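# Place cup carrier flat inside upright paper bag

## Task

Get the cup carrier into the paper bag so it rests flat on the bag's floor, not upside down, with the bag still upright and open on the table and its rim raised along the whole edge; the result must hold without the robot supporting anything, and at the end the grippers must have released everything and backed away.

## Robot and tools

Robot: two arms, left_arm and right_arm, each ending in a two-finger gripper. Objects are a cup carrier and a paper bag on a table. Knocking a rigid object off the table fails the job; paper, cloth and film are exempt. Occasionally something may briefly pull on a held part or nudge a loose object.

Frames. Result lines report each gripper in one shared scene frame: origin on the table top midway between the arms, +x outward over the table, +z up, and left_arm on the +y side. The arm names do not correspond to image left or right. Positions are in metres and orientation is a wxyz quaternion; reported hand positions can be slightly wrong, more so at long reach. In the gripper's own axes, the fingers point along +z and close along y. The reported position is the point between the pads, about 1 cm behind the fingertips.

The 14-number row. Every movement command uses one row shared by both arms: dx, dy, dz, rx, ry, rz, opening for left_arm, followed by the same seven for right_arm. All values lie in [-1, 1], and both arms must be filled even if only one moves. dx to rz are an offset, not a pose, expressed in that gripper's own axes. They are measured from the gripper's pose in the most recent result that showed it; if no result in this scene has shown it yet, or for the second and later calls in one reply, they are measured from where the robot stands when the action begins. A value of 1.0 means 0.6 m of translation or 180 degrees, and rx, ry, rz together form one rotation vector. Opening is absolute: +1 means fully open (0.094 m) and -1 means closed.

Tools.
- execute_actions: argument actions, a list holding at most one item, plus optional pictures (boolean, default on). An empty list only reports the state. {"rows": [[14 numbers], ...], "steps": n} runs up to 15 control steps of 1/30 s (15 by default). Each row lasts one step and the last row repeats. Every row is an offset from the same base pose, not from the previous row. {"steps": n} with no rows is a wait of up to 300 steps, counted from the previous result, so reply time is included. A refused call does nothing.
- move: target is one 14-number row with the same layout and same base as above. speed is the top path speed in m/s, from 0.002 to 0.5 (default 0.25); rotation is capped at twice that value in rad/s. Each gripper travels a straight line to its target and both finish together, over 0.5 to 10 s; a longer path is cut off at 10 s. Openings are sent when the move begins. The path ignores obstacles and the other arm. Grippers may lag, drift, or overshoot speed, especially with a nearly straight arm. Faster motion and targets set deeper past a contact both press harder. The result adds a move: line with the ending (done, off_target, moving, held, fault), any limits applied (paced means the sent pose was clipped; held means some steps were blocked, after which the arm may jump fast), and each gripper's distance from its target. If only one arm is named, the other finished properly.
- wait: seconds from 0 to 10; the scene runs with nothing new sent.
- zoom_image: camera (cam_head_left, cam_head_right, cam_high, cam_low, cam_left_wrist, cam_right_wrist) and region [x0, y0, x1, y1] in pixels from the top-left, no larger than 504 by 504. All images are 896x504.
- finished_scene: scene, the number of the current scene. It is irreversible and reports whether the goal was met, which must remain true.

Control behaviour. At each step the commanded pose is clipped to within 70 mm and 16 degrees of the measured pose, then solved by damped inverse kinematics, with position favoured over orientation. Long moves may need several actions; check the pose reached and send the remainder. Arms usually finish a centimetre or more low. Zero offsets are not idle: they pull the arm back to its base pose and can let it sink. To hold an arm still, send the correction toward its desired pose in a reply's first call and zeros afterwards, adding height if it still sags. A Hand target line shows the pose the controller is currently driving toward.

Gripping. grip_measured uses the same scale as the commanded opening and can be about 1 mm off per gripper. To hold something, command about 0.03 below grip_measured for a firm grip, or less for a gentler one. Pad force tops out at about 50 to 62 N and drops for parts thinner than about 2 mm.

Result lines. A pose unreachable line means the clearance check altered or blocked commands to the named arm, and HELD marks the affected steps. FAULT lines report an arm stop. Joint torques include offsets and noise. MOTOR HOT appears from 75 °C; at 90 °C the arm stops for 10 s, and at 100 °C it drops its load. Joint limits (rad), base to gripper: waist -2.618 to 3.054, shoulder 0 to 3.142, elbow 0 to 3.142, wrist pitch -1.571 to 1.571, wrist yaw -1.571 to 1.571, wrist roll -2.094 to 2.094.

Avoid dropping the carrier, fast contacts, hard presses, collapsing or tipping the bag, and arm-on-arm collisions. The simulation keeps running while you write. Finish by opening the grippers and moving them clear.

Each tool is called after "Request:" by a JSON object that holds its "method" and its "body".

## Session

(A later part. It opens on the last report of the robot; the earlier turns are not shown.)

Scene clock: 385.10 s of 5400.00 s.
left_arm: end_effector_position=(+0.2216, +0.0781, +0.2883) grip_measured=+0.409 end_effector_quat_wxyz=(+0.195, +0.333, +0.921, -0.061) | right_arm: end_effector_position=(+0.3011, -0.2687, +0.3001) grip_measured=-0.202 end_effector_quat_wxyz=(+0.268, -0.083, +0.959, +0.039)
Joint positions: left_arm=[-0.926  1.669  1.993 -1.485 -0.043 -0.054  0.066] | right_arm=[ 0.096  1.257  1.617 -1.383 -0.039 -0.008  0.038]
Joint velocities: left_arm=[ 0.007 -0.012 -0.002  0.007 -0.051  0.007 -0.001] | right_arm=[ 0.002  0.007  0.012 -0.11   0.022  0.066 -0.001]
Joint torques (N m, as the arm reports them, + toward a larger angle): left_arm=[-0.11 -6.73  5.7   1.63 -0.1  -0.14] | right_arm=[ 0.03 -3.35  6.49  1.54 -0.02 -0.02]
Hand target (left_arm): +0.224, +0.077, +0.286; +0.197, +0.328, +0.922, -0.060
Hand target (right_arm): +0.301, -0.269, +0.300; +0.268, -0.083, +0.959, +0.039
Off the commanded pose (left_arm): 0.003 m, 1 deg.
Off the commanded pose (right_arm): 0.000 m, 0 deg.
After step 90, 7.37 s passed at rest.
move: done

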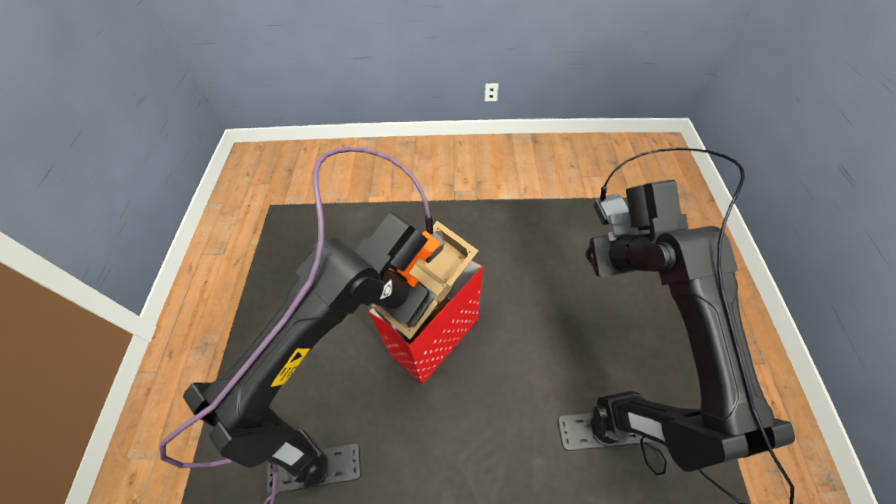

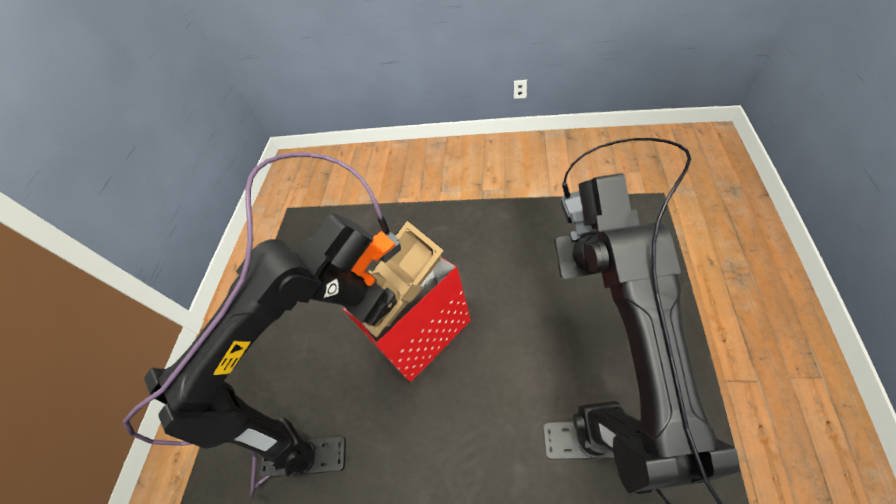

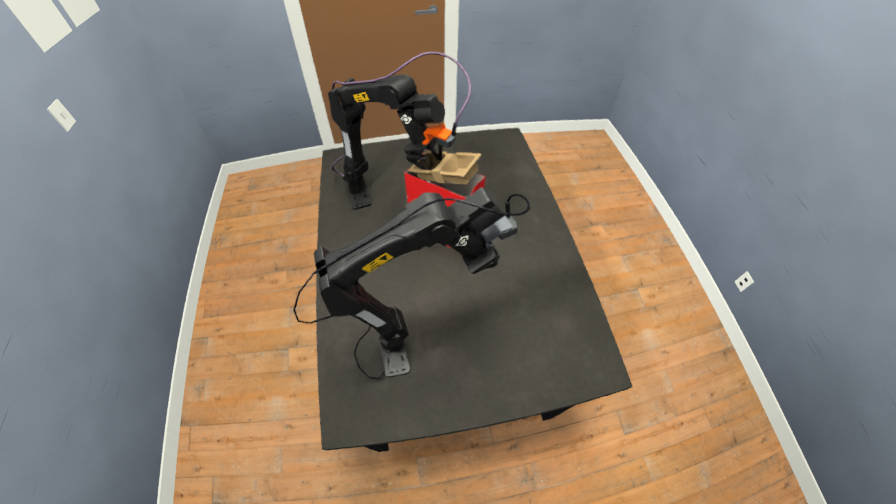

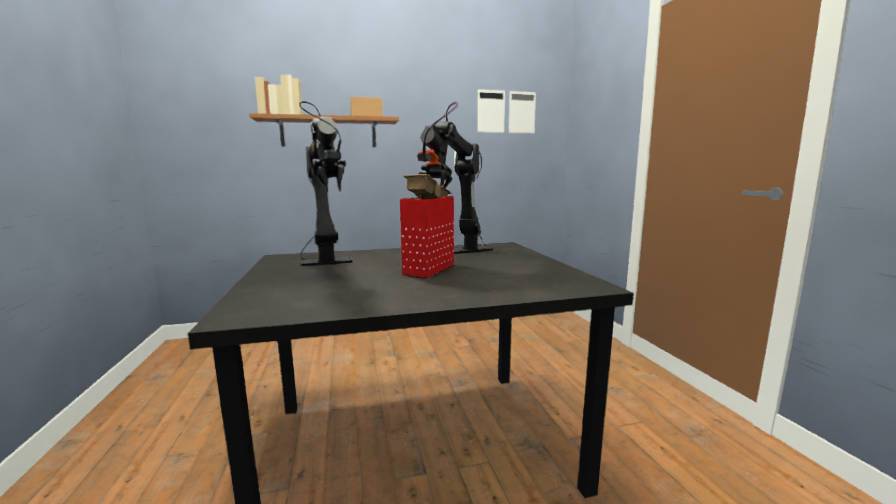

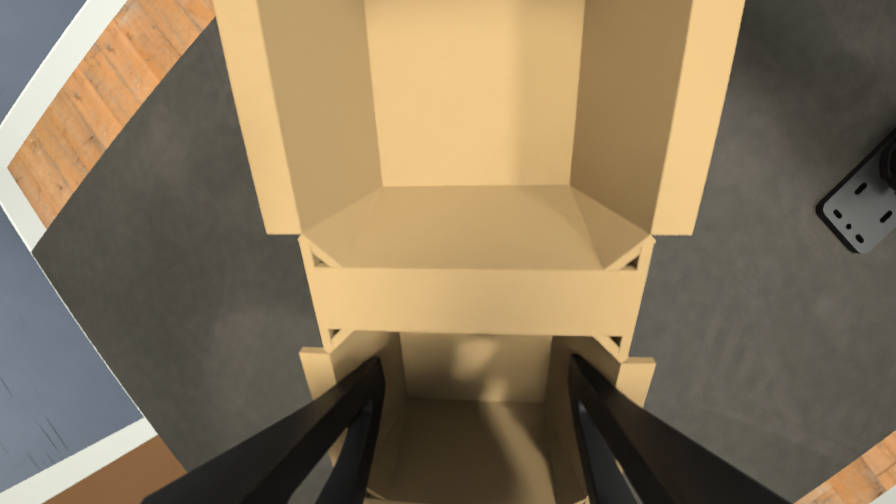

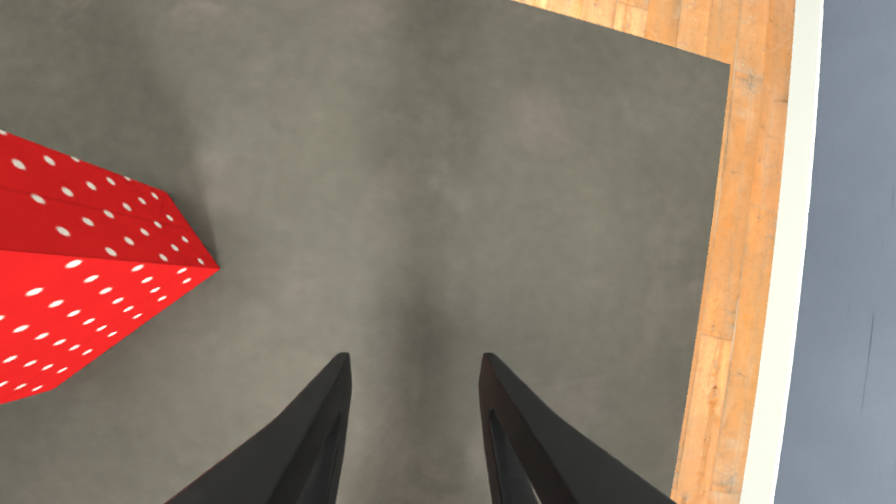

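Request:
{"method": "move", "body": {"target": [-0.0082,-0.005,0.0145,0.007,0.0,-0.010,0.44, 0,0,0,0,0,0,-0.2], "speed": 0.02}}

Request:
{"method": "zoom_image", "body": {"camera": "cam_head_left", "region": [360, 290, 430, 355]}}

Request:
{"method": "zoom_image", "body": {"camera": "cam_low", "region": [390, 150, 470, 220]}}

Scene clock: 441.20 s of 5400.00 s.
left_arm: end_effector_position=(+0.2224, +0.0729, +0.2846) grip_measured=+0.409 end_effector_quat_wxyz=(+0.189, +0.327, +0.923, -0.070) | right_arm: end_effector_position=(+0.3011, -0.2687, +0.3001) grip_measured=-0.202 end_effector_quat_wxyz=(+0.268, -0.083, +0.959, +0.039)
Joint positions: left_arm=[-0.926  1.682  1.993 -1.477 -0.025 -0.07   0.066] | right_arm=[ 0.096  1.257  1.617 -1.383 -0.039 -0.008  0.038]
Joint velocities: left_arm=[ 0.007 -0.012 -0.007  0.066  0.051 -0.007 -0.001] | right_arm=[-0.007 -0.007 -0.002 -0.051  0.037 -0.007  0.   ]
Joint torques (N m, as the arm reports them, + toward a larger angle): left_arm=[ 0.39 -6.64  5.92  1.7   0.03 -0.14] | right_arm=[ 0.01 -3.3   6.46  1.54 -0.05 -0.03]
Hand target (left_arm): +0.226, +0.071, +0.282; +0.190, +0.320, +0.925, -0.074
Hand target (right_arm): +0.301, -0.269, +0.300; +0.268, -0.083, +0.959, +0.039
Off the commanded pose (left_arm): 0.005 m, 1 deg.
Off the commanded pose (right_arm): 0.000 m, 0 deg.
After step 90, 51.87 s passed at rest.
move: done

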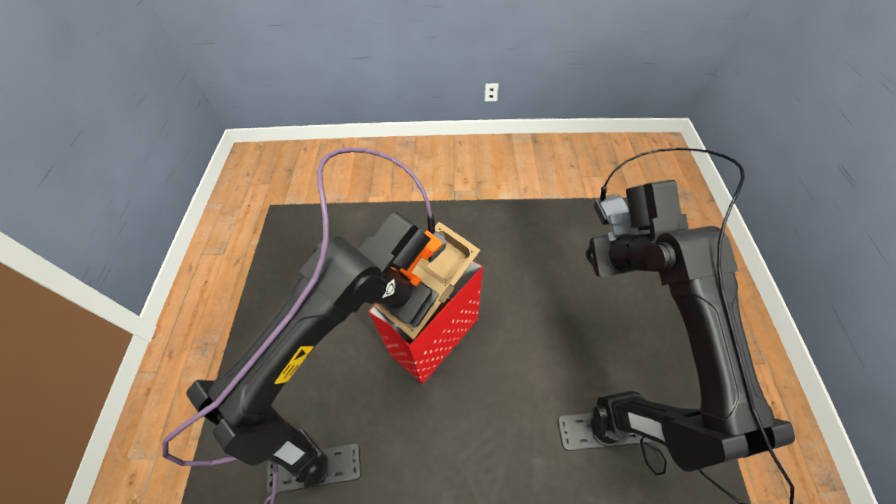

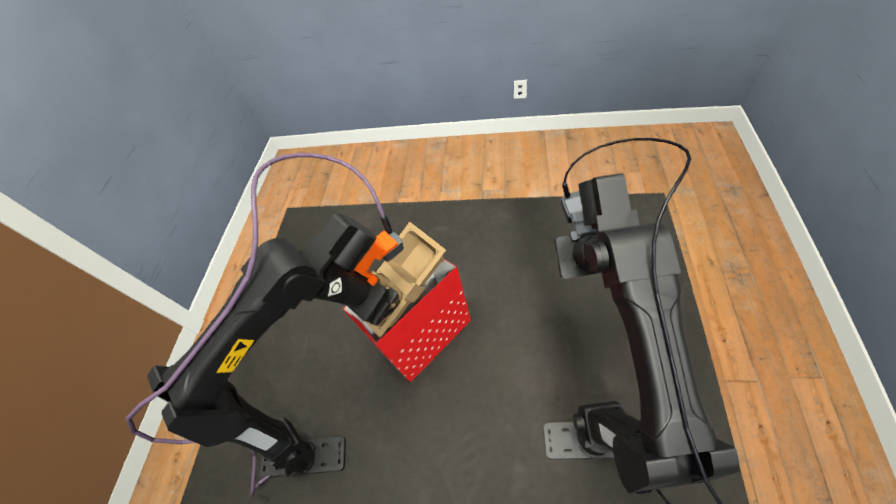

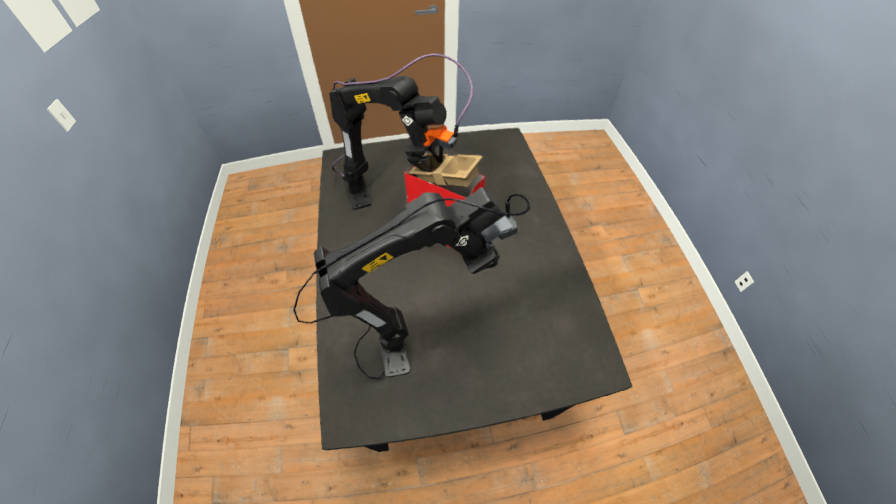

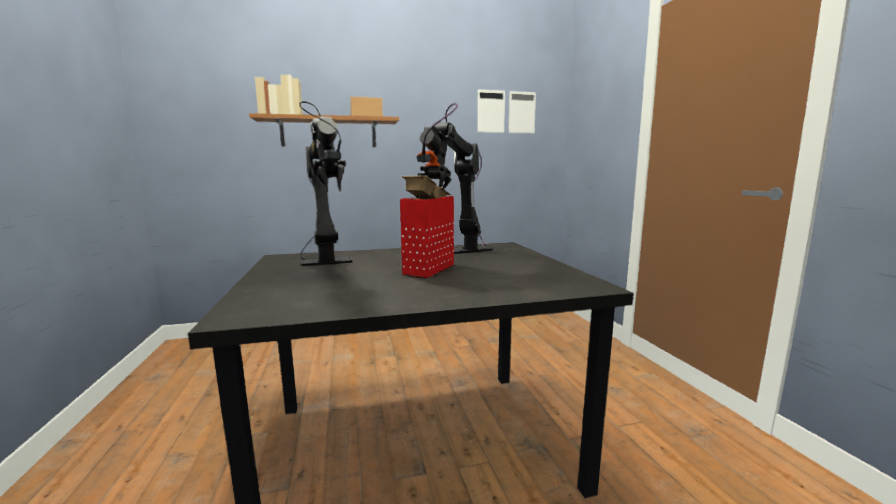

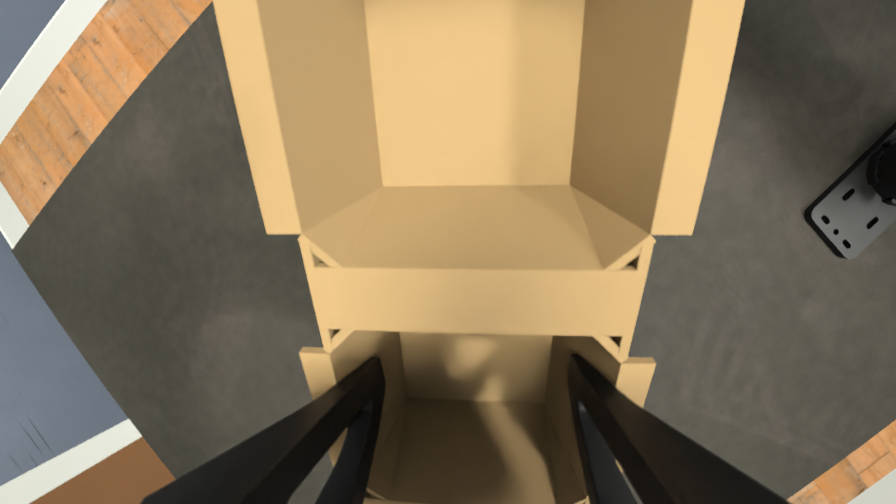

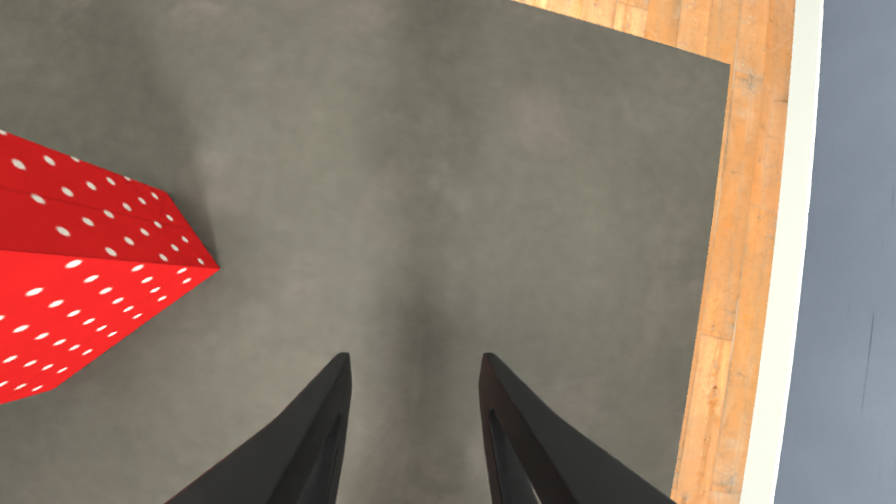

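Region (360, 290, 430, 355) of cam_head_left's 896x504 image, scaled by 7.200, with more detail than that image has; it fills the top 468 rows of this view, and the rest is white.

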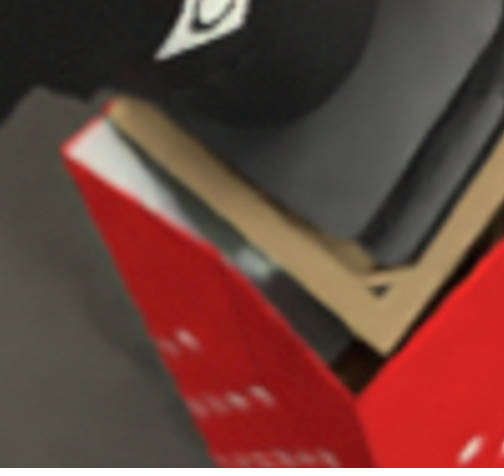

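Region (390, 150, 470, 220) of cam_low's 896x504 image, scaled by 6.300, with more detail than that image has; it fills the top 441 rows of this view, and the rest is white.

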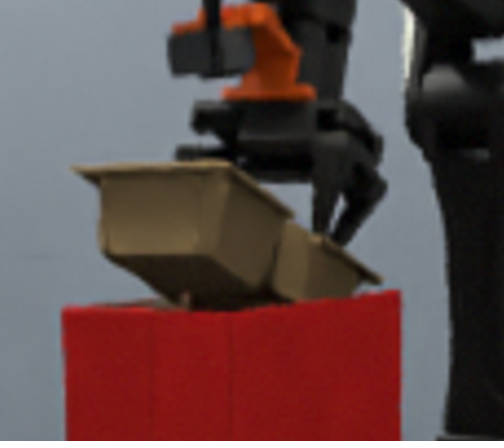

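Request:
{"method": "move", "body": {"target": [0.002,0.010,0.005,-0.0021,0.0,-0.0049,0.44, 0,0,0,0,0,0,-0.2], "speed": 0.02}}

Request:
{"method": "zoom_image", "body": {"camera": "cam_head_left", "region": [360, 290, 430, 355]}}

Scene clock: 452.63 s of 5400.00 s.
left_arm: end_effector_position=(+0.2230, +0.0751, +0.2806) grip_measured=+0.409 end_effector_quat_wxyz=(+0.183, +0.325, +0.925, -0.067) | right_arm: end_effector_position=(+0.3011, -0.2687, +0.3001) grip_measured=-0.202 end_effector_quat_wxyz=(+0.268, -0.083, +0.959, +0.039)
Joint positions: left_arm=[-0.92   1.682  1.979 -1.475 -0.024 -0.071  0.066] | right_arm=[ 0.096  1.257  1.617 -1.383 -0.039 -0.008  0.038]
Joint velocities: left_arm=[ 0.002 -0.012 -0.002  0.007  0.022 -0.022  0.   ] | right_arm=[ 0.007 -0.012 -0.017 -0.037  0.037  0.007  0.   ]
Joint torques (N m, as the arm reports them, + toward a larger angle): left_arm=[ 0.78 -7.64  5.86  1.6  -0.03 -0.03] | right_arm=[ 0.05 -3.26  6.5   1.54 -0.04 -0.02]
Hand target (left_arm): +0.226, +0.078, +0.281; +0.189, +0.319, +0.926, -0.068
Hand target (right_arm): +0.301, -0.269, +0.300; +0.268, -0.083, +0.959, +0.039
Off the commanded pose (left_arm): 0.004 m, 1 deg.
Off the commanded pose (right_arm): 0.000 m, 0 deg.
After step 90, 7.63 s passed at rest.
move: done

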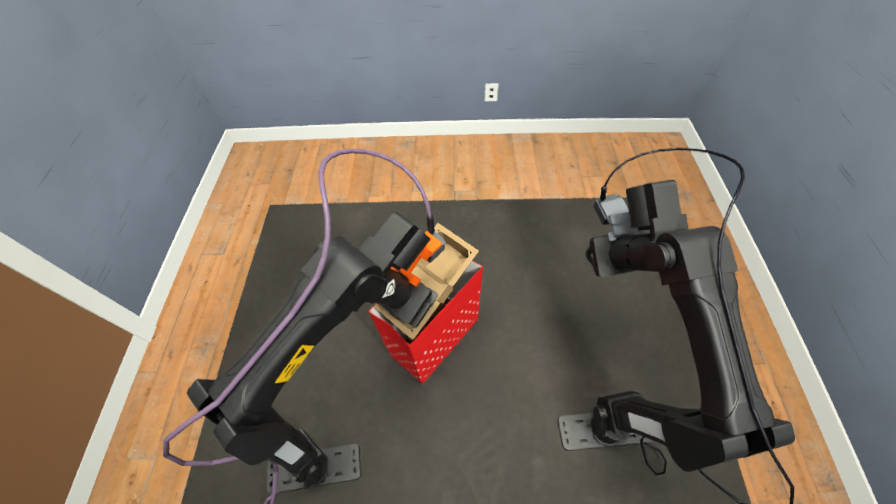

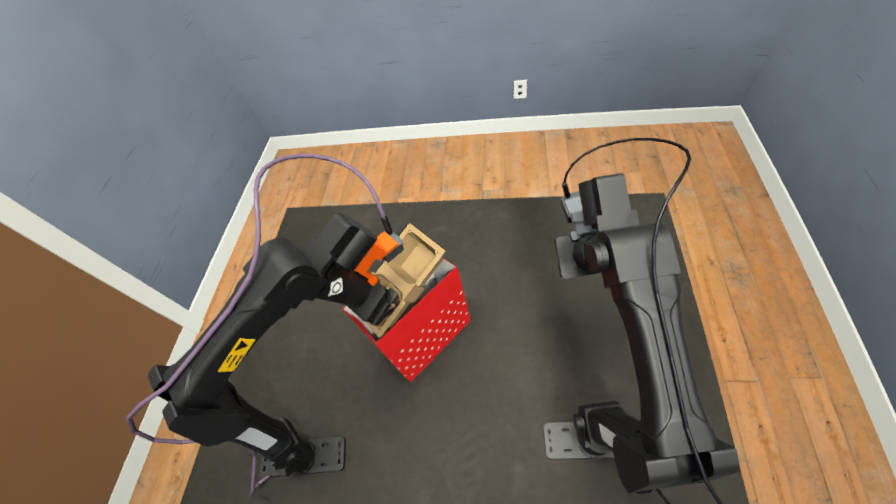

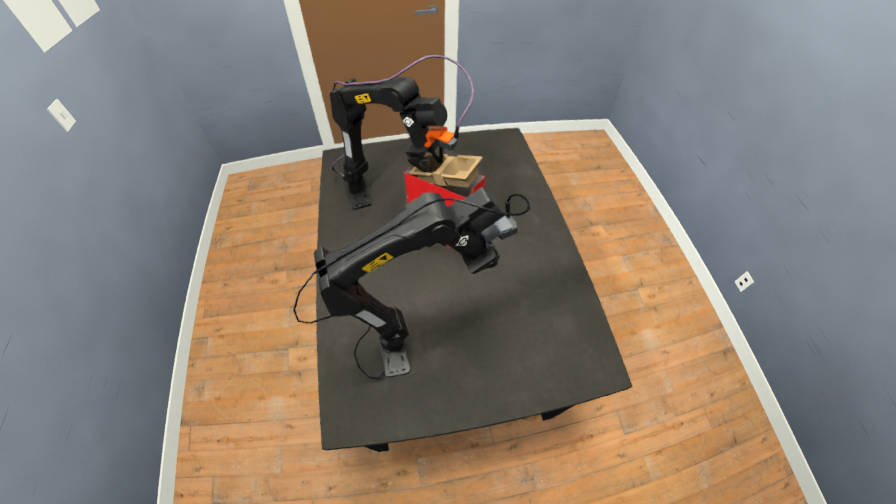

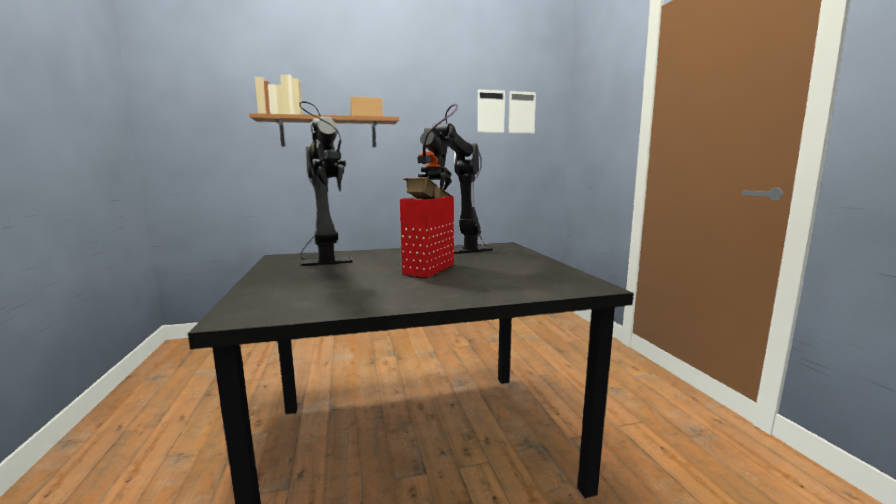

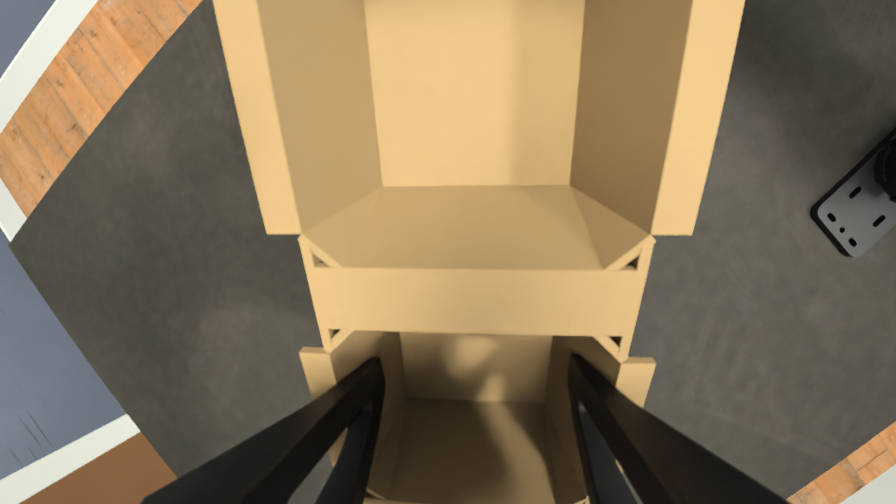

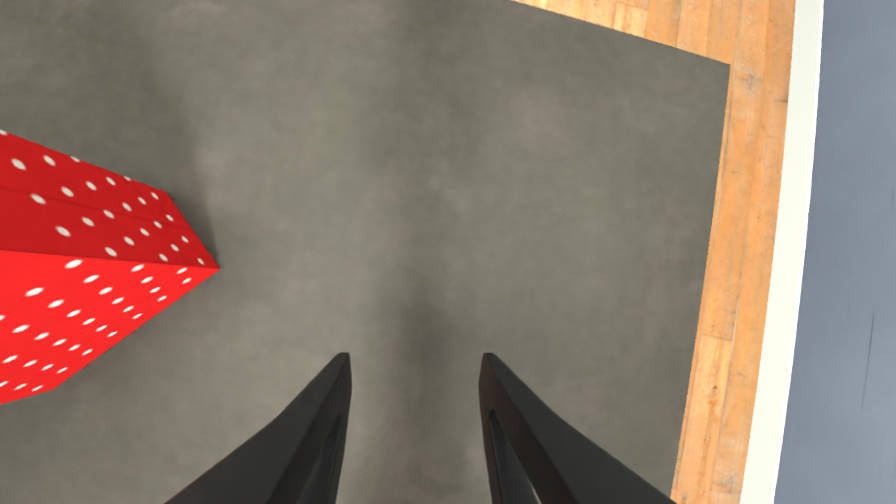

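Region (360, 290, 430, 355) of cam_head_left's 896x504 image, scaled by 7.200, with more detail than that image has; it fills the top 468 rows of this view, and the rest is white.

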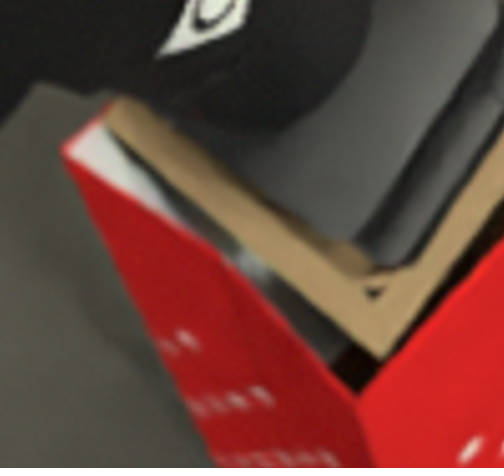

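Request:
{"method": "move", "body": {"target": [0.006,0.003,0.023,0,0.003,0,0.44, 0,0,0,0,0,0,-0.2], "speed": 0.012}}

Request:
{"method": "zoom_image", "body": {"camera": "cam_head_left", "region": [360, 270, 460, 355]}}

Request:
{"method": "zoom_image", "body": {"camera": "cam_low", "region": [390, 150, 470, 220]}}

Scene clock: 461.63 s of 5400.00 s.
left_arm: end_effector_position=(+0.2231, +0.0749, +0.2634) grip_measured=+0.409 end_effector_quat_wxyz=(+0.169, +0.326, +0.928, -0.061) | right_arm: end_effector_position=(+0.3011, -0.2687, +0.3001) grip_measured=-0.202 end_effector_quat_wxyz=(+0.268, -0.083, +0.959, +0.039)
Joint positions: left_arm=[-0.92   1.682  1.915 -1.444 -0.024 -0.071  0.066] | right_arm=[ 0.096  1.257  1.617 -1.383 -0.039 -0.008  0.038]
Joint velocities: left_arm=[-0.012 -0.022 -0.012 -0.066  0.007  0.007  0.   ] | right_arm=[ 0.007 -0.002 -0.002  0.007 -0.007  0.022  0.001]
Joint torques (N m, as the arm reports them, + toward a larger angle): left_arm=[ 0.48 -8.19  5.93  1.59  0.02  0.04] | right_arm=[ 0.02 -3.24  6.48  1.55 -0.04 -0.03]
Hand target (left_arm): +0.225, +0.076, +0.266; +0.179, +0.325, +0.926, -0.065
Hand target (right_arm): +0.301, -0.269, +0.300; +0.268, -0.083, +0.959, +0.039
Off the commanded pose (left_arm): 0.004 m, 1 deg.
Off the commanded pose (right_arm): 0.000 m, 0 deg.
After step 90, 4.57 s passed at rest.
move: done

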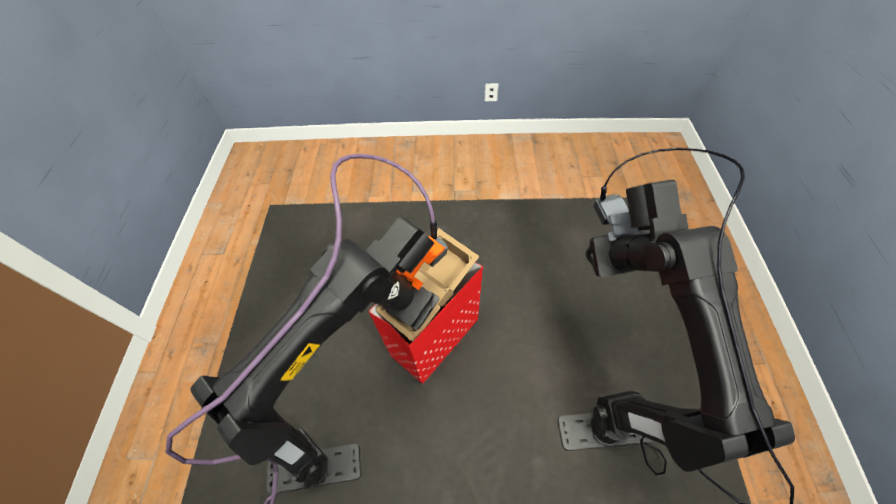

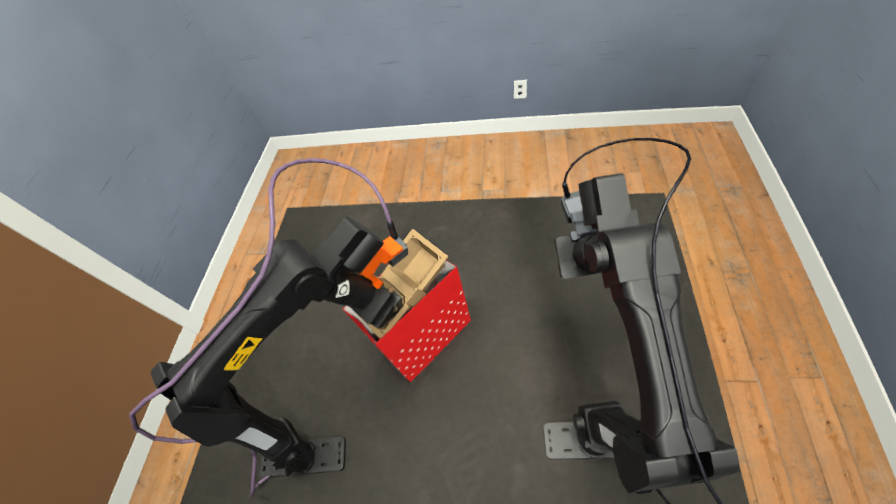

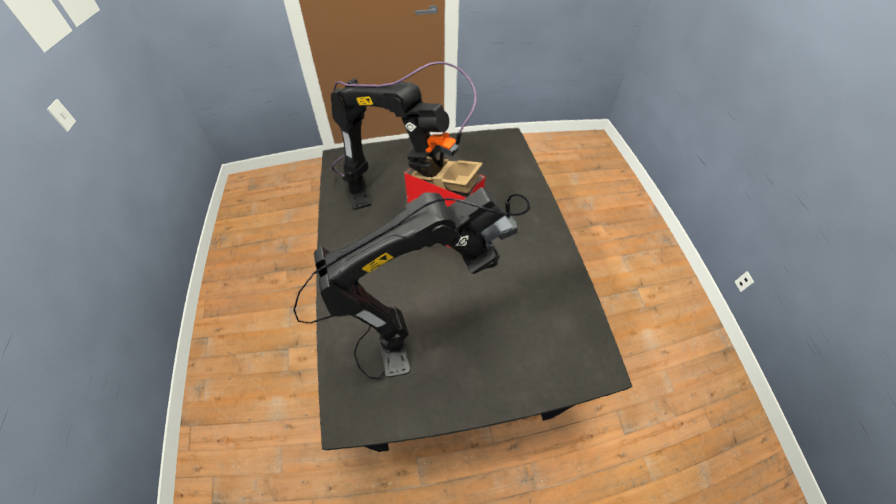

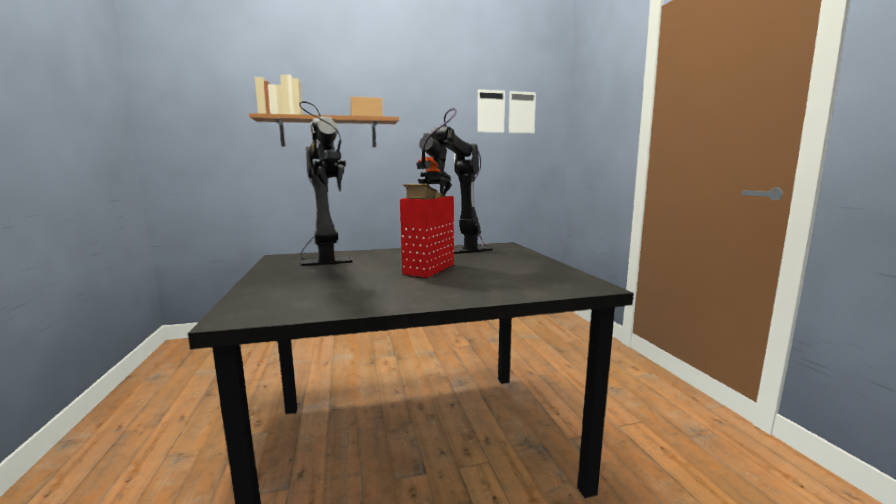

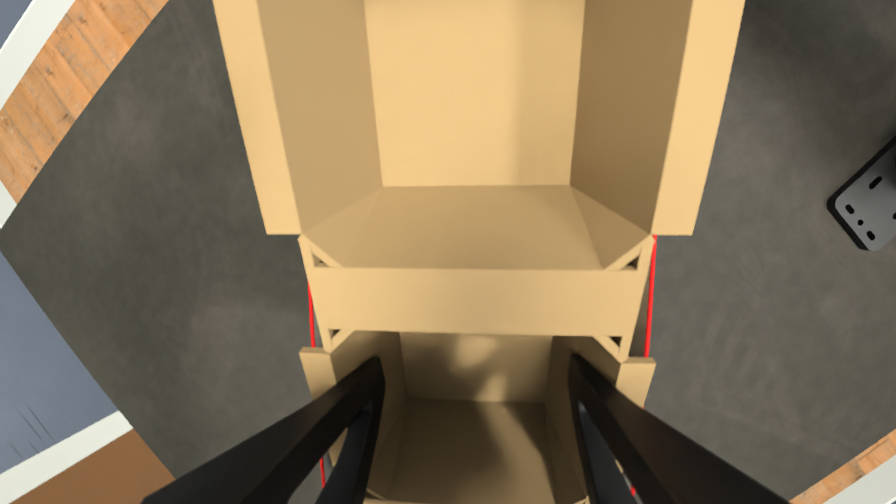

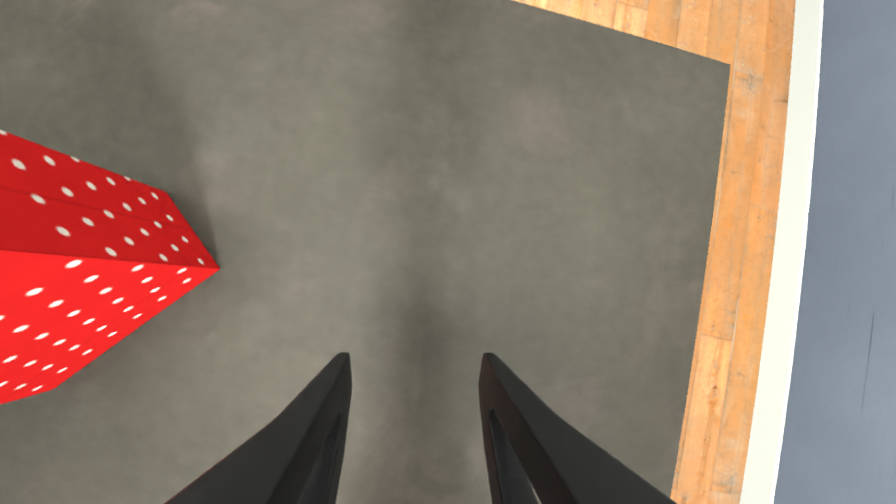

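Region (360, 270, 460, 355) of cam_head_left's 896x504 image, scaled by 5.040, with more detail than that image has; it fills the top 428 rows of this view, and the rest is white.

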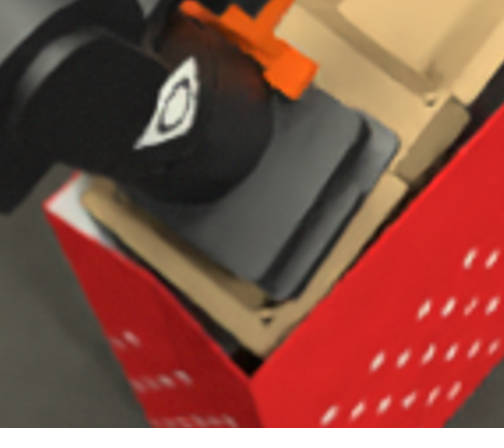

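Region (390, 150, 470, 220) of cam_low's 896x504 image, scaled by 6.300, with more detail than that image has; it fills the top 441 rows of this view, and the rest is white.

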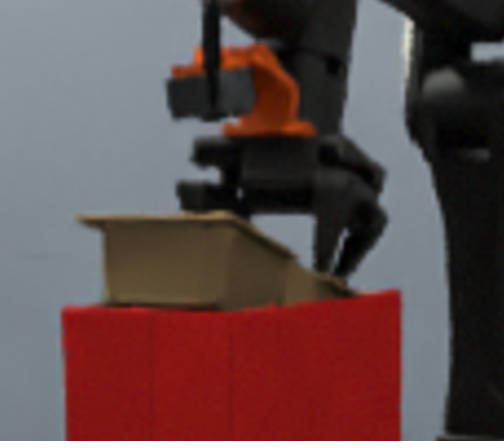

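Request:
{"method": "move", "body": {"target": [0.0118,0.0,0.031,0,0.0,0,0.44, 0,0,0,0,0,0,-0.2], "speed": 0.015}}

Request:
{"method": "zoom_image", "body": {"camera": "cam_head_left", "region": [360, 220, 500, 355]}}

Request:
{"method": "zoom_image", "body": {"camera": "cam_low", "region": [390, 150, 470, 220]}}

Scene clock: 476.60 s of 5400.00 s.
left_arm: end_effector_position=(+0.2231, +0.0750, +0.2372) grip_measured=+0.409 end_effector_quat_wxyz=(+0.154, +0.327, +0.931, -0.054) | right_arm: end_effector_position=(+0.3011, -0.2687, +0.3001) grip_measured=-0.202 end_effector_quat_wxyz=(+0.268, -0.083, +0.959, +0.039)
Joint positions: left_arm=[-0.92   1.67   1.8   -1.374 -0.024 -0.071  0.066] | right_arm=[ 0.096  1.257  1.617 -1.383 -0.039 -0.008  0.038]
Joint velocities: left_arm=[-0.002  0.007 -0.027 -0.007  0.007  0.051  0.001] | right_arm=[-0.007 -0.002  0.012 -0.022  0.022 -0.007 -0.001]
Joint torques (N m, as the arm reports them, + toward a larger angle): left_arm=[ 0.02 -9.19  6.19  1.5  -0.02 -0.03] | right_arm=[ 0.02 -3.31  6.48  1.52 -0.03 -0.02]
Hand target (left_arm): +0.223, +0.075, +0.244; +0.169, +0.326, +0.928, -0.061
Hand target (right_arm): +0.301, -0.269, +0.300; +0.268, -0.083, +0.959, +0.039
Off the commanded pose (left_arm): 0.006 m, 2 deg.
Off the commanded pose (right_arm): 0.000 m, 0 deg.
After step 90, 10.30 s passed at rest.
move: done

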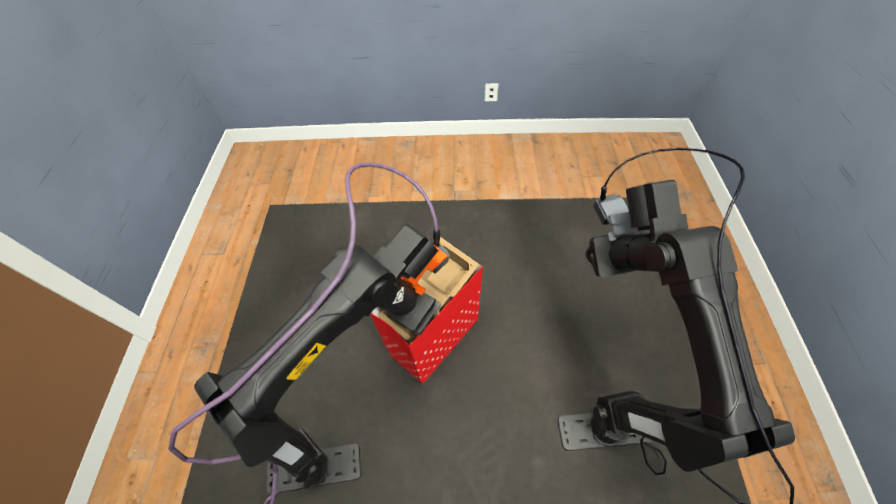

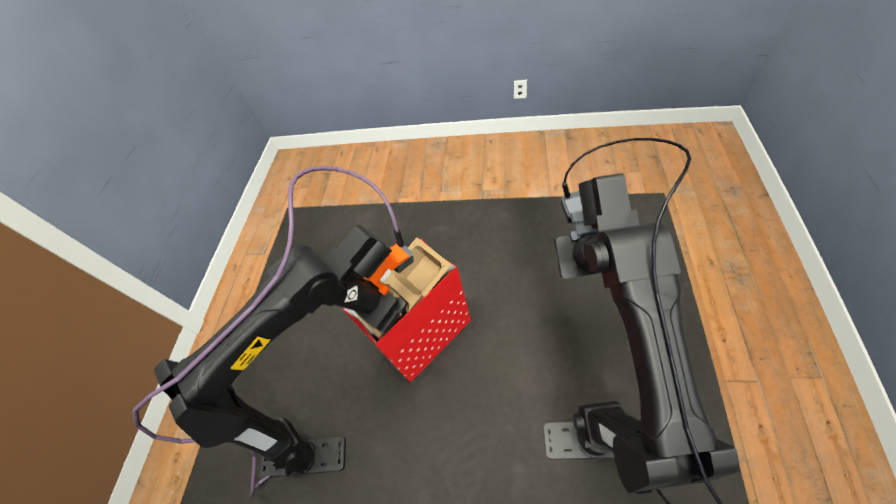

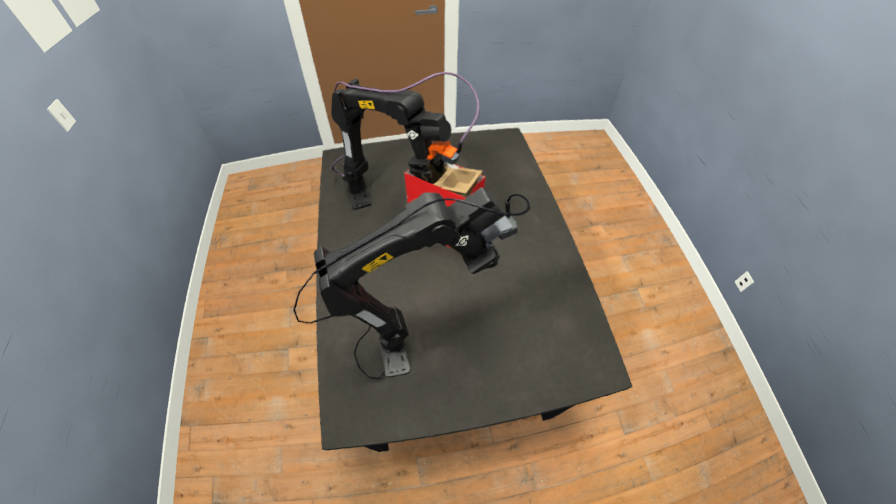

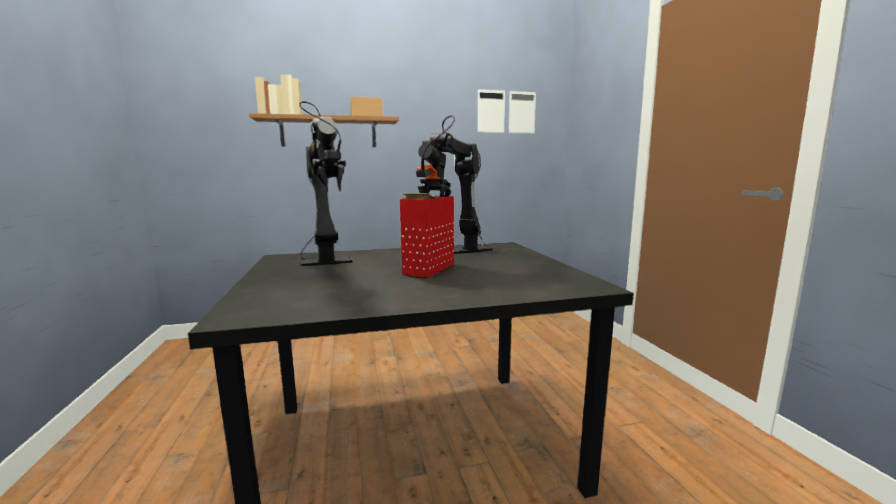

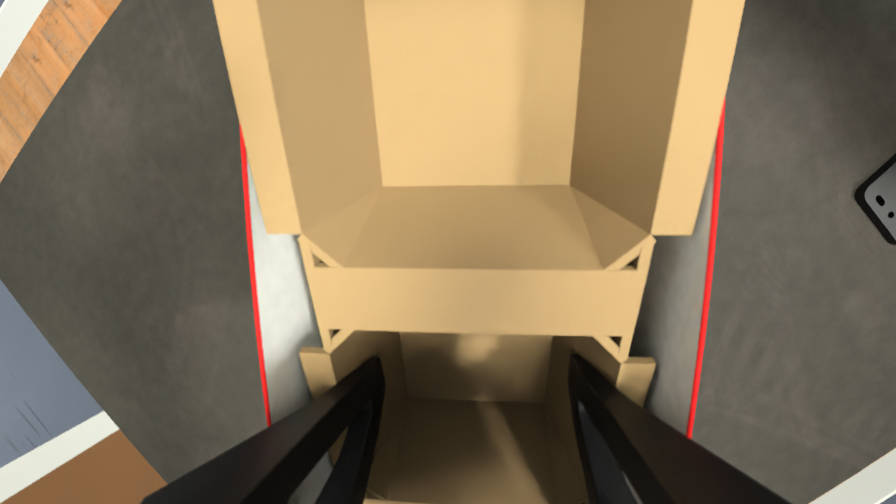

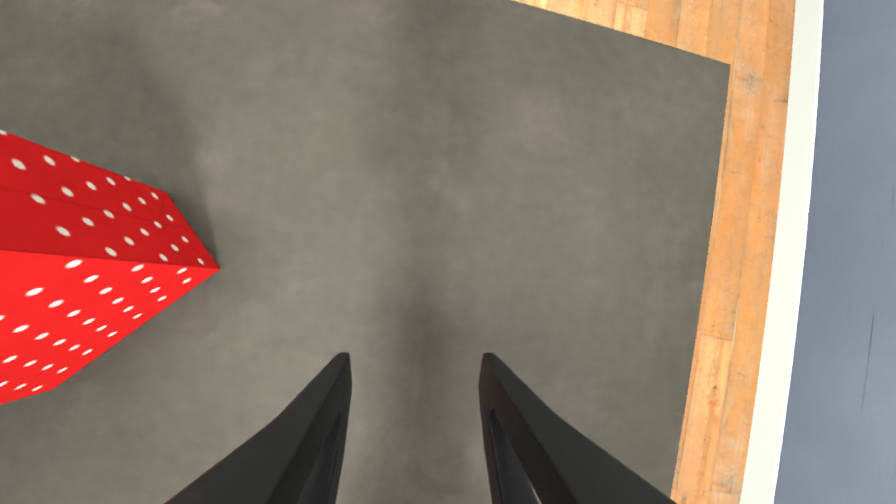

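Region (360, 220, 500, 355) of cam_head_left's 896x504 image, scaled by 3.600, with more detail than that image has; it fills the top 486 rows of this view, and the rest is white.

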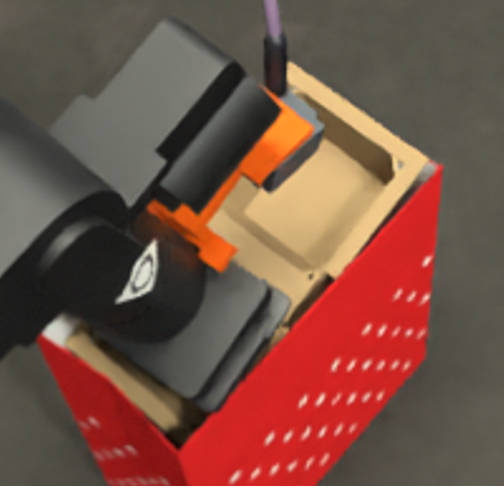

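Region (390, 150, 470, 220) of cam_low's 896x504 image, scaled by 6.300, with more detail than that image has; it fills the top 441 rows of this view, and the rest is white.

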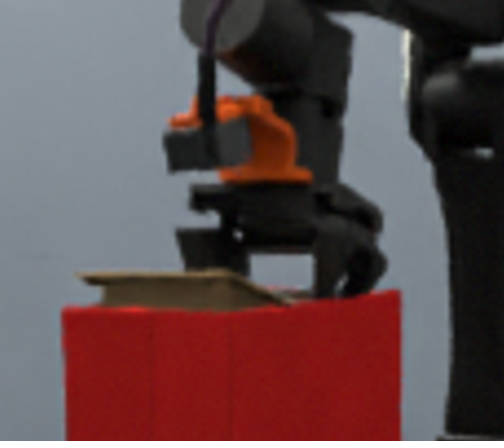

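Request:
{"method": "zoom_image", "body": {"camera": "cam_high", "region": [400, 150, 500, 210]}}

Request:
{"method": "zoom_image", "body": {"camera": "cam_head_right", "region": [400, 225, 470, 290]}}

Region (400, 150, 500, 210) of cam_high's 896x504 image, scaled by 5.040, with more detail than that image has; it fills the top 302 rows of this view, and the rest is white.

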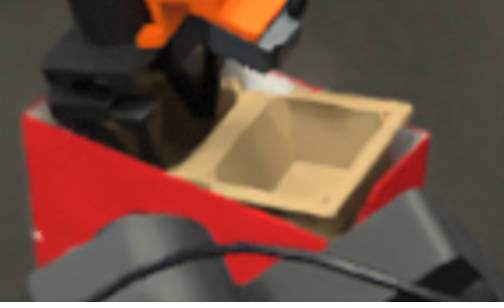

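Region (400, 225, 470, 290) of cam_head_right's 896x504 image, scaled by 7.200, with more detail than that image has; it fills the top 468 rows of this view, and the rest is white.

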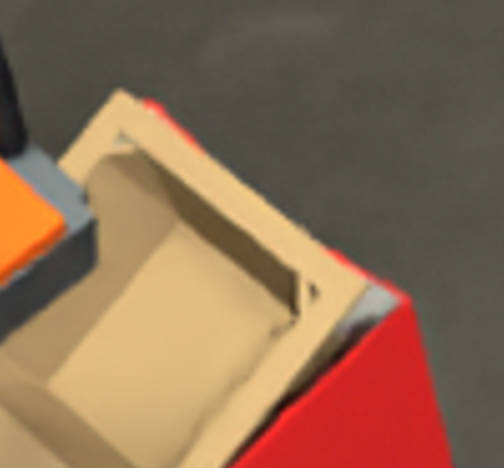

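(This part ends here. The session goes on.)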